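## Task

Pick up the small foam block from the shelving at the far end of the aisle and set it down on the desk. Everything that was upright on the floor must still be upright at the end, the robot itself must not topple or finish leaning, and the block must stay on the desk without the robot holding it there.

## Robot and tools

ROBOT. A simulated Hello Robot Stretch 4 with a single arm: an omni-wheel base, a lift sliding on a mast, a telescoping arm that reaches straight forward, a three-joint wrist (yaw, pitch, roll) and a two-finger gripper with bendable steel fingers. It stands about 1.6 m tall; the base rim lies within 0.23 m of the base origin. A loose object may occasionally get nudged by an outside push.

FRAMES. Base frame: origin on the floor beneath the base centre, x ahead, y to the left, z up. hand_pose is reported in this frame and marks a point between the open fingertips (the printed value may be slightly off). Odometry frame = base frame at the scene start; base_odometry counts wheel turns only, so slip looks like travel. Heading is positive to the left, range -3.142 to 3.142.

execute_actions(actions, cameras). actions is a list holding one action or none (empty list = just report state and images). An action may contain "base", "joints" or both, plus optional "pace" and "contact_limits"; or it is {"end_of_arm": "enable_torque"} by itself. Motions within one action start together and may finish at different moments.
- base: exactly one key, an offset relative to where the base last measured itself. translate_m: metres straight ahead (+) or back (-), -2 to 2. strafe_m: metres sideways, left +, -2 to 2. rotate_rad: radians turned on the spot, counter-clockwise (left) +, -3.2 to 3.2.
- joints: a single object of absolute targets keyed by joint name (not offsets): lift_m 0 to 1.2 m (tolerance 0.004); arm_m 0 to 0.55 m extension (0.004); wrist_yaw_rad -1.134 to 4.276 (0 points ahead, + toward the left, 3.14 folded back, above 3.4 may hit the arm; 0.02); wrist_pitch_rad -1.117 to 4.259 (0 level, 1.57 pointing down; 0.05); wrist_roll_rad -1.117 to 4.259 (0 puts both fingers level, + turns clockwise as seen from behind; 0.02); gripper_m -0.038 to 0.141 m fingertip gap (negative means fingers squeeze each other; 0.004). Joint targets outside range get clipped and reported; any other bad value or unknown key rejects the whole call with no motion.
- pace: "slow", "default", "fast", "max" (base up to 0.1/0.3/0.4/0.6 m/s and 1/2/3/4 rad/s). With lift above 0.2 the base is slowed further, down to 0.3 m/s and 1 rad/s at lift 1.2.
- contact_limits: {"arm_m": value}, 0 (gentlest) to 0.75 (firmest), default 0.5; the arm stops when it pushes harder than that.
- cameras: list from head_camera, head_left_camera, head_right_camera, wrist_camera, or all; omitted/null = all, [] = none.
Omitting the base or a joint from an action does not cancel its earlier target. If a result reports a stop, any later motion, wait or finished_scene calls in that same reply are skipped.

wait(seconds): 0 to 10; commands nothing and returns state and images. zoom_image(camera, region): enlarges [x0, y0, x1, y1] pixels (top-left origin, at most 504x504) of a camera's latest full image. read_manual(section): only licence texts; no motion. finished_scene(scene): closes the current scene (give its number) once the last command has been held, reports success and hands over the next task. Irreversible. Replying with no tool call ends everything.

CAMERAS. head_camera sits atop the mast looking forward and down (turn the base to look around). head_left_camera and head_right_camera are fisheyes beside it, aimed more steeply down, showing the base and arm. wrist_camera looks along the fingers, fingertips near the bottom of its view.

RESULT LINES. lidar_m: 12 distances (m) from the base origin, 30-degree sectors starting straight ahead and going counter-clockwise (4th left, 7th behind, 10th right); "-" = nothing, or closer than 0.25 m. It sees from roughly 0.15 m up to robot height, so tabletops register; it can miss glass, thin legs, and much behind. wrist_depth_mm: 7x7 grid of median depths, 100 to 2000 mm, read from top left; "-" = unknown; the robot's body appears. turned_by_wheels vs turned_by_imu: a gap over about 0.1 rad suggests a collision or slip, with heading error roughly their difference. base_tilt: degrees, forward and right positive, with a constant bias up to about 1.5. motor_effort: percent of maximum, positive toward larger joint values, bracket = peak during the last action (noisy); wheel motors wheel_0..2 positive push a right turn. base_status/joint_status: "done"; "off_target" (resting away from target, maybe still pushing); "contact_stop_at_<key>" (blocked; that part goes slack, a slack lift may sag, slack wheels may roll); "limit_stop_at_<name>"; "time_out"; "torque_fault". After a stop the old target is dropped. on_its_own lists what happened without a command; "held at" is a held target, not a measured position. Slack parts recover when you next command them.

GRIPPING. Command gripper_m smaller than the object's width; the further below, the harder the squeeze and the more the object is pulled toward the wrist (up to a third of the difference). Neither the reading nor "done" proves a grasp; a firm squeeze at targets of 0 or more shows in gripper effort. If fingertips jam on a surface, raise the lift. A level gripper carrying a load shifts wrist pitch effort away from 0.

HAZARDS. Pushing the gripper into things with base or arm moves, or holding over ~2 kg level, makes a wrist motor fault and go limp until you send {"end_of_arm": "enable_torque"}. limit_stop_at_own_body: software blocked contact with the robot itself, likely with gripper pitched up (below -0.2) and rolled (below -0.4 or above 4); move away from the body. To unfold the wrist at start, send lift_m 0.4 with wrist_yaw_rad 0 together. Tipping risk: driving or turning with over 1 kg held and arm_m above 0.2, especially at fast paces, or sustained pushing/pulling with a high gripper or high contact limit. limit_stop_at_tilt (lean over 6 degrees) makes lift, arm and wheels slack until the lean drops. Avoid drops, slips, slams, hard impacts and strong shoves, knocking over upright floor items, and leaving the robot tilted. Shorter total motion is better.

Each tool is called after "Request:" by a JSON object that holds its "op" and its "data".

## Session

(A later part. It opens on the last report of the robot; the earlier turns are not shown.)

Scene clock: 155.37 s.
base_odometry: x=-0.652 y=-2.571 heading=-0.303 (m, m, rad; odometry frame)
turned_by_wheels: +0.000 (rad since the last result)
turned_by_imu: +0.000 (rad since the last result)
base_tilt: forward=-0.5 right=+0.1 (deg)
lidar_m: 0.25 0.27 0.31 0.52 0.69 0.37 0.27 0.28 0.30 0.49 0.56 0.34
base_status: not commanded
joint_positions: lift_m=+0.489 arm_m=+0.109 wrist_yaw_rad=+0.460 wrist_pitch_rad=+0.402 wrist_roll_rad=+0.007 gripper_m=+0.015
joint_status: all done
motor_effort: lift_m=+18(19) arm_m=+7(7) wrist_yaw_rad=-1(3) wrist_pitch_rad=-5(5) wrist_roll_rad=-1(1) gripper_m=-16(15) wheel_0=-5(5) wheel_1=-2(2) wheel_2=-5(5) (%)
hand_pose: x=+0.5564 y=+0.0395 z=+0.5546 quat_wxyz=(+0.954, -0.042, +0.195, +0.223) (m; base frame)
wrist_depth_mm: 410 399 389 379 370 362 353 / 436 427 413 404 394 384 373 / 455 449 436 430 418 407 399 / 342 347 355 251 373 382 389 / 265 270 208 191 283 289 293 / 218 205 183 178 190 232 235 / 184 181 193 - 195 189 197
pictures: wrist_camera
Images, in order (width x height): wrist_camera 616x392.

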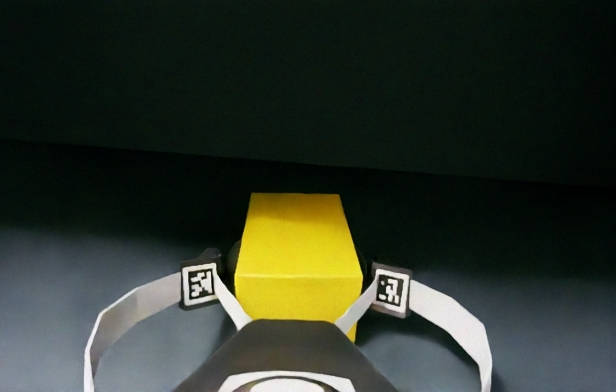

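Request:
{"op": "execute_actions", "data": {"actions": [{"joints": {"lift_m": 0.53}}], "cameras": ["wrist_camera"]}}

Request:
{"op": "execute_actions", "data": {"actions": [{"joints": {"lift_m": 0.56, "arm_m": 0.0}}], "cameras": ["wrist_camera"]}}

Scene clock: 167.10 s.
base_odometry: x=-0.652 y=-2.571 heading=-0.303 (m, m, rad; odometry frame)
turned_by_wheels: +0.000 (rad since the last result)
turned_by_imu: +0.000 (rad since the last result)
base_tilt: forward=-0.4 right=+0.1 (deg)
lidar_m: 0.26 0.27 0.33 0.52 0.67 0.36 0.30 0.27 0.30 0.53 0.56 0.34
base_status: not commanded
joint_positions: lift_m=+0.530 arm_m=+0.109 wrist_yaw_rad=+0.460 wrist_pitch_rad=+0.402 wrist_roll_rad=+0.007 gripper_m=+0.015
joint_status: all done
motor_effort: lift_m=+24(24) arm_m=+6(7) wrist_yaw_rad=-2(3) wrist_pitch_rad=-6(6) wrist_roll_rad=+0(1) gripper_m=-12(17) wheel_0=-5(5) wheel_1=-3(3) wheel_2=-5(5) (%)
hand_pose: x=+0.5564 y=+0.0395 z=+0.5950 quat_wxyz=(+0.954, -0.042, +0.195, +0.223) (m; base frame)
wrist_depth_mm: 410 399 389 379 368 362 353 / 442 427 415 404 392 384 375 / 473 455 442 430 418 407 399 / 424 439 445 251 436 427 424 / 332 340 208 191 355 362 368 / 272 257 183 178 190 290 294 / 231 227 242 - 245 237 246
pictures: wrist_camera
Images, in order (width x height): wrist_camera 616x392.

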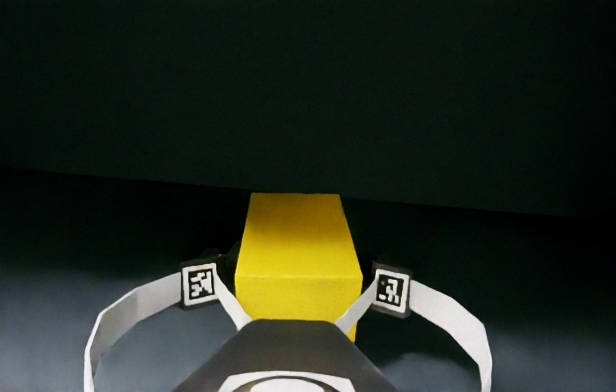

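Scene clock: 168.43 s.
base_odometry: x=-0.652 y=-2.571 heading=-0.303 (m, m, rad; odometry frame)
turned_by_wheels: +0.000 (rad since the last result)
turned_by_imu: +0.000 (rad since the last result)
base_tilt: forward=-0.5 right=+0.2 (deg)
lidar_m: 0.26 0.26 0.33 0.52 0.70 0.36 0.29 0.27 0.32 0.51 0.56 0.33
base_status: not commanded
joint_positions: lift_m=+0.560 arm_m=+0.004 wrist_yaw_rad=+0.460 wrist_pitch_rad=+0.402 wrist_roll_rad=+0.007 gripper_m=+0.015
joint_status: all done
joint sent to its limit — the command would take arm_m past its lower limit, so that joint was sent only as far as its limit.
motor_effort: lift_m=+24(28) arm_m=-7(6) wrist_yaw_rad=-2(2) wrist_pitch_rad=-6(6) wrist_roll_rad=-1(1) gripper_m=-14(15) wheel_0=-5(5) wheel_1=-2(3) wheel_2=-5(5) (%)
hand_pose: x=+0.4511 y=+0.0395 z=+0.6250 quat_wxyz=(+0.954, -0.042, +0.195, +0.223) (m; base frame)
wrist_depth_mm: 496 496 480 473 462 449 442 / 525 530 517 500 484 473 462 / 535 564 554 535 517 504 492 / 492 504 512 250 535 525 517 / 384 389 208 191 410 418 424 / 314 296 183 178 190 336 342 / 266 262 281 - 283 273 285
pictures: wrist_camera
Images, in order (width x height): wrist_camera 616x392.

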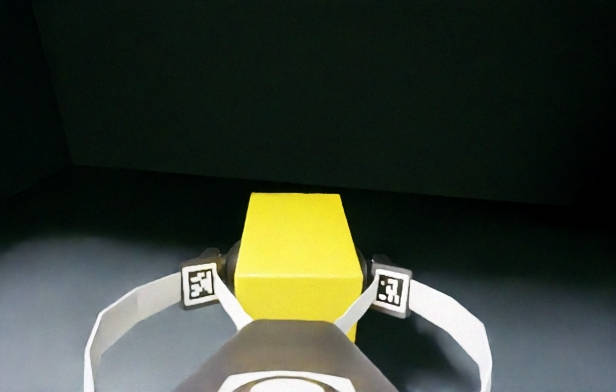

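Request:
{"op": "execute_actions", "data": {"actions": [{"base": {"rotate_rad": -1.226}, "joints": {"wrist_yaw_rad": 0.1}}]}}

Scene clock: 173.87 s.
base_odometry: x=-0.652 y=-2.571 heading=-1.528 (m, m, rad; odometry frame)
turned_by_wheels: -1.225 (rad since the last result)
turned_by_imu: -1.243 (rad since the last result)
base_tilt: forward=-0.5 right=+0.1 (deg)
lidar_m: 0.57 0.40 0.29 0.27 0.29 0.41 1.16 0.39 0.29 0.26 0.29 0.42
base_status: done
joint_positions: lift_m=+0.560 arm_m=+0.004 wrist_yaw_rad=+0.100 wrist_pitch_rad=+0.402 wrist_roll_rad=+0.007 gripper_m=+0.015
joint_status: all done
motor_effort: lift_m=+23(24) arm_m=-7(7) wrist_yaw_rad=-2(10) wrist_pitch_rad=-6(6) wrist_roll_rad=-1(1) gripper_m=-13(16) wheel_0=+6(10) wheel_1=+3(10) wheel_2=+5(14) (%)
hand_pose: x=+0.4473 y=-0.0605 z=+0.6251 quat_wxyz=(+0.979, -0.007, +0.200, +0.048) (m; base frame)
wrist_depth_mm: 336 329 320 314 307 300 297 / 359 349 342 334 327 319 312 / 384 377 366 355 347 338 332 / 415 404 392 250 373 362 353 / 449 436 208 191 394 389 373 / 480 459 183 178 190 410 366 / 517 517 500 - 466 449 382
pictures: head_camera, head_left_camera, head_right_camera, wrist_camera
Images, in order (width x height): head_camera 420x560, head_left_camera 420x672, head_right_camera 420x672, wrist_camera 616x392.

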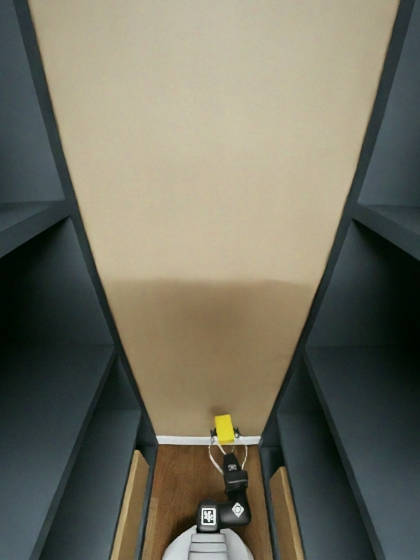

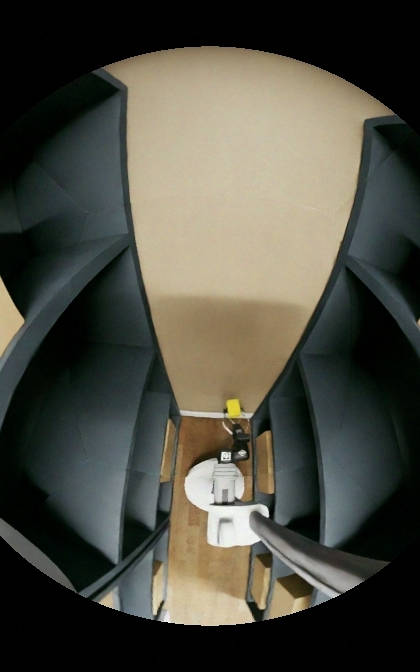

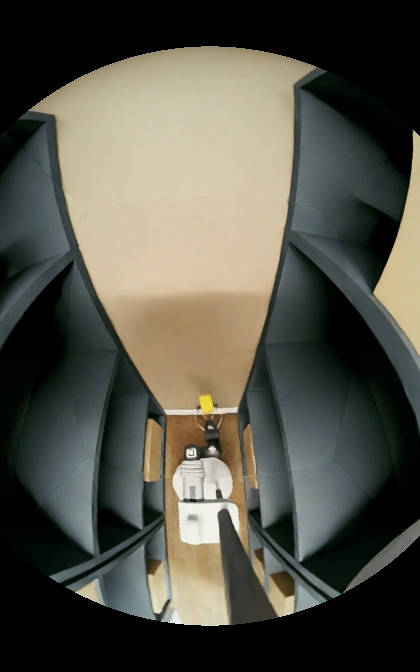

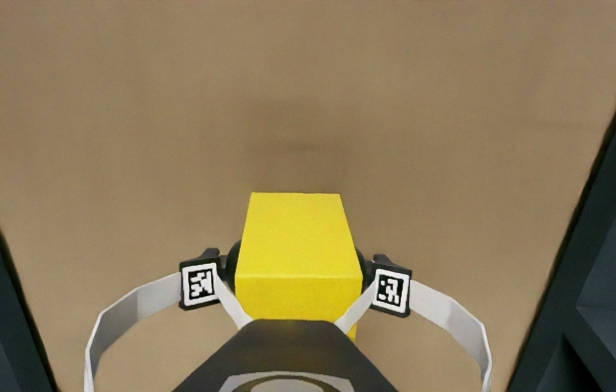

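Request:
{"op": "execute_actions", "data": {"actions": [{"base": {"translate_m": -1.1}, "pace": "fast"}], "cameras": ["head_left_camera", "head_camera"]}}

Scene clock: 178.70 s.
base_odometry: x=-0.699 y=-1.472 heading=-1.528 (m, m, rad; odometry frame)
turned_by_wheels: +0.000 (rad since the last result)
turned_by_imu: -0.004 (rad since the last result)
base_tilt: forward=-0.4 right=+0.1 (deg)
lidar_m: 1.16 0.41 0.30 0.28 0.29 0.44 2.63 2.30 0.28 0.26 0.27 0.38
base_status: done
joint_positions: lift_m=+0.560 arm_m=+0.003 wrist_yaw_rad=+0.100 wrist_pitch_rad=+0.402 wrist_roll_rad=+0.007 gripper_m=+0.015
joint_status: not commanded
motor_effort: lift_m=+23(22) arm_m=-6(7) wrist_yaw_rad=-2(2) wrist_pitch_rad=-6(6) wrist_roll_rad=+0(1) gripper_m=-15(16) wheel_0=-4(10) wheel_1=-2(11) wheel_2=+1(17) (%)
hand_pose: x=+0.4473 y=-0.0605 z=+0.6251 quat_wxyz=(+0.979, -0.007, +0.200, +0.048) (m; base frame)
wrist_depth_mm: 500 1308 1308 1308 1281 1205 397 / 496 1205 1366 1397 1336 1281 415 / 521 798 1464 1499 1430 691 439 / 530 976 1205 251 1499 559 469 / 591 1042 208 191 991 535 424 / 647 634 183 178 190 549 373 / 715 788 931 - 891 603 585
pictures: head_camera, head_left_camera
Images, in order (width x height): head_camera 420x560, head_left_camera 420x672.

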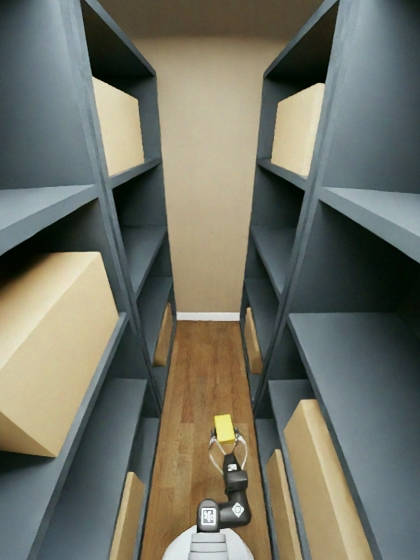

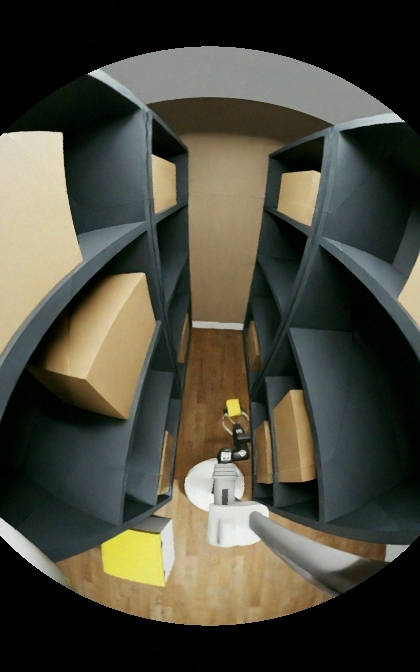

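Request:
{"op": "zoom_image", "data": {"camera": "head_left_camera", "region": [80, 440, 300, 630]}}

Region (80, 440, 300, 630) of head_left_camera's 420x672 image, scaled by 2.291, with more detail than that image has; it fills the top 435 rows of this view, and the rest is white.

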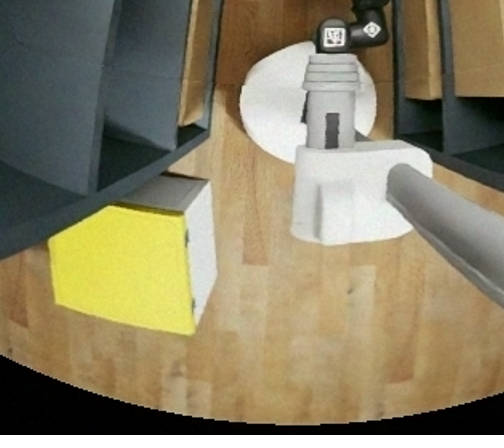

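Request:
{"op": "execute_actions", "data": {"actions": [{"base": {"translate_m": -1.6}, "joints": {"lift_m": 0.76}, "pace": "fast"}], "cameras": ["head_left_camera"]}}

Scene clock: 187.97 s.
base_odometry: x=-0.767 y=+0.126 heading=-1.529 (m, m, rad; odometry frame)
turned_by_wheels: -0.001 (rad since the last result)
turned_by_imu: -0.006 (rad since the last result)
base_tilt: forward=-0.4 right=+0.2 (deg)
lidar_m: 1.09 0.87 1.90 1.82 1.93 0.69 0.64 0.68 0.90 1.82 1.93 1.45
base_status: done
joint_positions: lift_m=+0.760 arm_m=+0.003 wrist_yaw_rad=+0.100 wrist_pitch_rad=+0.402 wrist_roll_rad=+0.007 gripper_m=+0.015
joint_status: all done
motor_effort: lift_m=+23(28) arm_m=-6(7) wrist_yaw_rad=-3(2) wrist_pitch_rad=-7(7) wrist_roll_rad=-1(1) gripper_m=-11(13) wheel_0=-5(14) wheel_1=-3(8) wheel_2=+0(18) (%)
hand_pose: x=+0.4472 y=-0.0605 z=+0.8250 quat_wxyz=(+0.979, -0.007, +0.200, +0.048) (m; base frame)
wrist_depth_mm: - 1118 1430 - 1863 1042 1025 / - 1205 1863 - 1618 1098 1118 / - 1281 1281 - 1537 1182 - / - 1098 1308 250 1308 1255 - / 842 866 208 191 1336 1336 1756 / 809 788 183 178 190 1397 1430 / 904 891 1042 - 1182 1138 1182
pictures: head_left_camera
Images, in order (width x height): head_left_camera 420x672.

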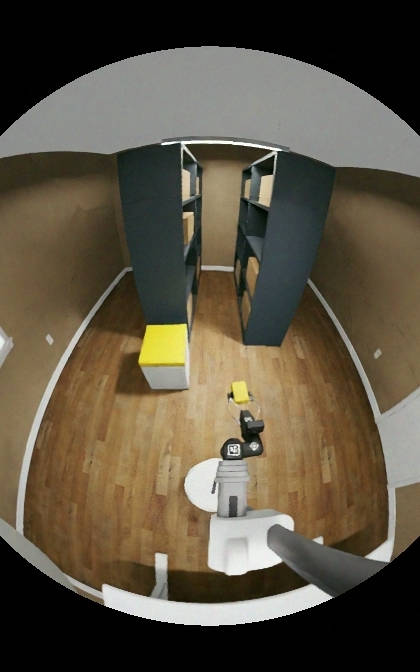

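Request:
{"op": "execute_actions", "data": {"actions": [{"base": {"rotate_rad": -2.95}, "pace": "fast"}], "cameras": ["head_camera", "wrist_camera"]}}

Scene clock: 191.70 s.
base_odometry: x=-0.767 y=+0.126 heading=+1.806 (m, m, rad; odometry frame)
turned_by_wheels: -2.949 (rad since the last result)
turned_by_imu: -2.993 (rad since the last result)
base_tilt: forward=-0.4 right=+0.1 (deg)
lidar_m: 0.64 0.72 1.14 1.82 2.07 1.45 0.87 0.94 1.84 1.82 0.79 0.65
base_status: done
joint_positions: lift_m=+0.760 arm_m=+0.003 wrist_yaw_rad=+0.100 wrist_pitch_rad=+0.402 wrist_roll_rad=+0.007 gripper_m=+0.015
joint_status: not commanded
motor_effort: lift_m=+23(24) arm_m=-6(6) wrist_yaw_rad=-1(2) wrist_pitch_rad=-6(6) wrist_roll_rad=-1(0) gripper_m=-15(15) wheel_0=+7(13) wheel_1=+4(10) wheel_2=+5(12) (%)
hand_pose: x=+0.4472 y=-0.0605 z=+0.8251 quat_wxyz=(+0.979, -0.007, +0.200, +0.048) (m; base frame)
wrist_depth_mm: 1397 1308 1229 1138 1078 1008 960 / 1464 1281 1255 1205 1118 1078 1008 / 723 759 768 798 831 854 891 / 1060 564 544 250 569 585 597 / 1499 1576 208 191 455 442 452 / 1308 1182 184 178 190 1281 831 / 1118 1078 1182 - 1182 931 1182
pictures: head_camera, wrist_camera
Images, in order (width x height): head_camera 420x560, wrist_camera 616x392.

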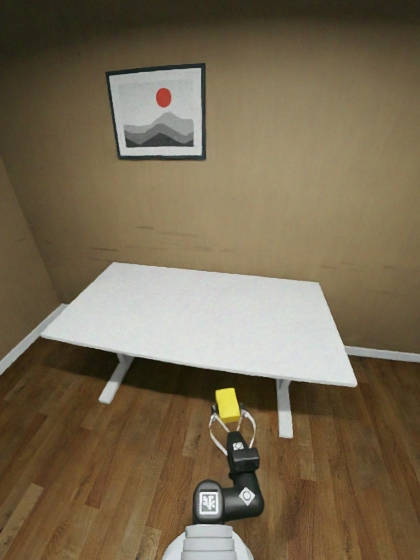

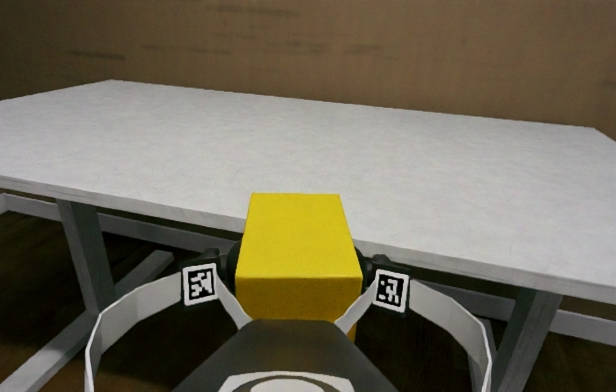

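Request:
{"op": "execute_actions", "data": {"actions": [{"joints": {"arm_m": 0.42, "lift_m": 0.705}, "pace": "fast"}], "cameras": ["wrist_camera"]}}

Scene clock: 194.97 s.
base_odometry: x=-0.767 y=+0.126 heading=+1.806 (m, m, rad; odometry frame)
turned_by_wheels: +0.000 (rad since the last result)
turned_by_imu: +0.000 (rad since the last result)
base_tilt: forward=-0.4 right=+0.1 (deg)
lidar_m: 0.62 0.72 1.15 1.83 2.09 1.43 0.88 0.92 1.83 1.82 0.80 0.64
base_status: not commanded
joint_positions: lift_m=+0.705 arm_m=+0.419 wrist_yaw_rad=+0.100 wrist_pitch_rad=+0.402 wrist_roll_rad=+0.007 gripper_m=+0.015
joint_status: all done
motor_effort: lift_m=+19(23) arm_m=+7(6) wrist_yaw_rad=-2(1) wrist_pitch_rad=-6(7) wrist_roll_rad=+0(0) gripper_m=-13(14) wheel_0=+7(7) wheel_1=+4(4) wheel_2=+5(5) (%)
hand_pose: x=+0.8626 y=-0.0604 z=+0.7704 quat_wxyz=(+0.979, -0.007, +0.200, +0.048) (m; base frame)
wrist_depth_mm: 946 866 809 759 715 668 640 / 946 904 854 809 759 707 676 / 559 580 591 621 634 661 691 / 402 407 415 251 436 449 459 / 312 317 208 191 332 338 345 / 255 241 183 178 190 272 277 / 216 213 228 - 229 223 232
pictures: wrist_camera
Images, in order (width x height): wrist_camera 616x392.

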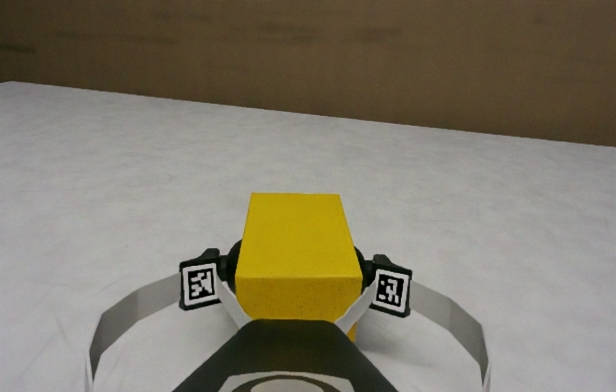

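Request:
{"op": "execute_actions", "data": {"actions": [{"joints": {"lift_m": 0.678}}], "cameras": []}}

Request:
{"op": "execute_actions", "data": {"actions": [{"joints": {"gripper_m": 0.09}}], "cameras": ["wrist_camera"]}}

Scene clock: 197.27 s.
base_odometry: x=-0.767 y=+0.126 heading=+1.806 (m, m, rad; odometry frame)
turned_by_wheels: +0.000 (rad since the last result)
turned_by_imu: +0.000 (rad since the last result)
base_tilt: forward=-0.4 right=+0.1 (deg)
lidar_m: 0.64 0.72 1.15 1.82 2.05 1.45 0.88 0.94 1.83 1.81 0.80 0.62
base_status: not commanded
joint_positions: lift_m=+0.678 arm_m=+0.419 wrist_yaw_rad=+0.100 wrist_pitch_rad=+0.402 wrist_roll_rad=+0.007 gripper_m=+0.015
joint_status: all done
motor_effort: lift_m=+18(17) arm_m=+6(6) wrist_yaw_rad=-2(2) wrist_pitch_rad=-7(7) wrist_roll_rad=+0(0) gripper_m=-15(15) wheel_0=+7(7) wheel_1=+4(4) wheel_2=+5(5) (%)
hand_pose: x=+0.8626 y=-0.0604 z=+0.7435 quat_wxyz=(+0.979, -0.007, +0.200, +0.048) (m; base frame)
wrist_depth_mm: 931 878 809 759 707 676 640 / 798 831 831 798 750 707 668 / 480 496 508 525 544 564 580 / 342 351 359 250 375 387 394 / 267 271 208 191 285 291 296 / 219 206 184 178 190 233 237 / 186 182 195 - 196 190 198
pictures: none
No camera images: the call's "cameras" was empty. Leave "cameras" out to get every camera's image.

Scene clock: 198.83 s.
base_odometry: x=-0.767 y=+0.126 heading=+1.806 (m, m, rad; odometry frame)
turned_by_wheels: +0.000 (rad since the last result)
turned_by_imu: +0.000 (rad since the last result)
base_tilt: forward=-0.4 right=+0.1 (deg)
lidar_m: 0.63 0.73 1.15 1.83 2.09 1.44 0.87 0.92 1.81 1.80 0.78 0.65
base_status: not commanded
joint_positions: lift_m=+0.678 arm_m=+0.419 wrist_yaw_rad=+0.100 wrist_pitch_rad=+0.402 wrist_roll_rad=+0.007 gripper_m=+0.090
joint_status: all done
motor_effort: lift_m=+18(18) arm_m=+6(6) wrist_yaw_rad=-2(3) wrist_pitch_rad=-6(6) wrist_roll_rad=-1(0) gripper_m=+3(13) wheel_0=+7(7) wheel_1=+4(4) wheel_2=+5(5) (%)
hand_pose: x=+0.8626 y=-0.0604 z=+0.7435 quat_wxyz=(+0.979, -0.007, +0.200, +0.048) (m; base frame)
wrist_depth_mm: 946 866 820 750 715 668 634 / 788 842 831 788 750 707 676 / 480 496 512 521 544 564 585 / 343 351 357 329 375 384 394 / 267 271 221 202 283 291 297 / 219 213 200 191 208 235 238 / 185 185 195 - 197 191 198
pictures: wrist_camera
Images, in order (width x height): wrist_camera 616x392.

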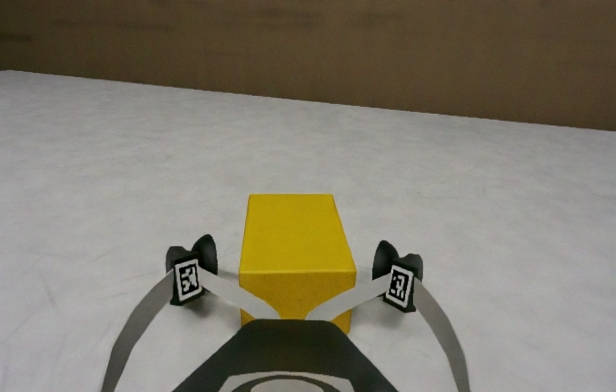

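The block is released on the desk. I'll lift the gripper clear before finishing.

Request:
{"op": "execute_actions", "data": {"actions": [{"joints": {"lift_m": 0.76, "arm_m": 0.3}, "pace": "fast"}], "cameras": ["wrist_camera", "head_camera"]}}

Scene clock: 201.03 s.
base_odometry: x=-0.767 y=+0.126 heading=+1.806 (m, m, rad; odometry frame)
turned_by_wheels: +0.000 (rad since the last result)
turned_by_imu: +0.000 (rad since the last result)
base_tilt: forward=-0.4 right=+0.1 (deg)
lidar_m: 0.66 0.71 1.16 1.84 2.08 1.44 0.88 0.93 1.84 1.80 0.80 0.65
base_status: not commanded
joint_positions: lift_m=+0.760 arm_m=+0.301 wrist_yaw_rad=+0.100 wrist_pitch_rad=+0.402 wrist_roll_rad=+0.007 gripper_m=+0.090
joint_status: all done
motor_effort: lift_m=+24(28) arm_m=-6(7) wrist_yaw_rad=-2(3) wrist_pitch_rad=-5(6) wrist_roll_rad=+0(0) gripper_m=-2(2) wheel_0=+7(7) wheel_1=+4(4) wheel_2=+5(4) (%)
hand_pose: x=+0.7449 y=-0.0605 z=+0.8250 quat_wxyz=(+0.979, -0.007, +0.200, +0.048) (m; base frame)
wrist_depth_mm: 1060 991 917 878 809 768 732 / 1118 1042 991 917 866 809 768 / 723 741 768 798 820 831 798 / 517 530 544 554 564 580 591 / 402 410 402 362 424 439 449 / 330 322 315 332 208 353 359 / 279 278 294 - 297 287 300
pictures: head_camera, wrist_camera
Images, in order (width x height): head_camera 420x560, wrist_camera 616x392.

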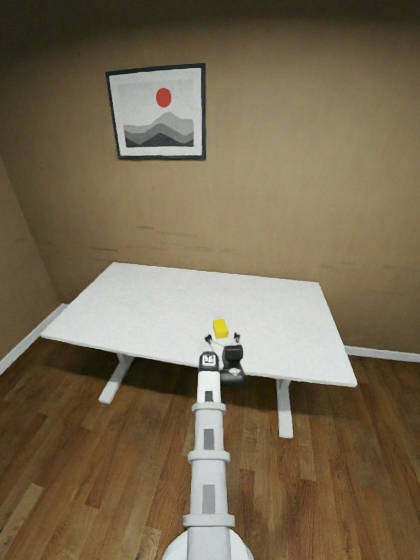

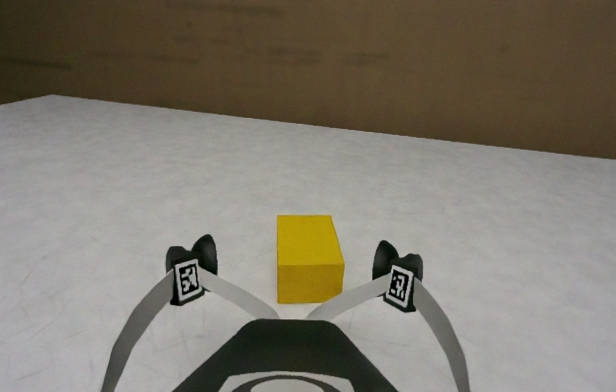

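Request:
{"op": "finished_scene", "data": {"scene": 1}}

The scene is finished: the task was done.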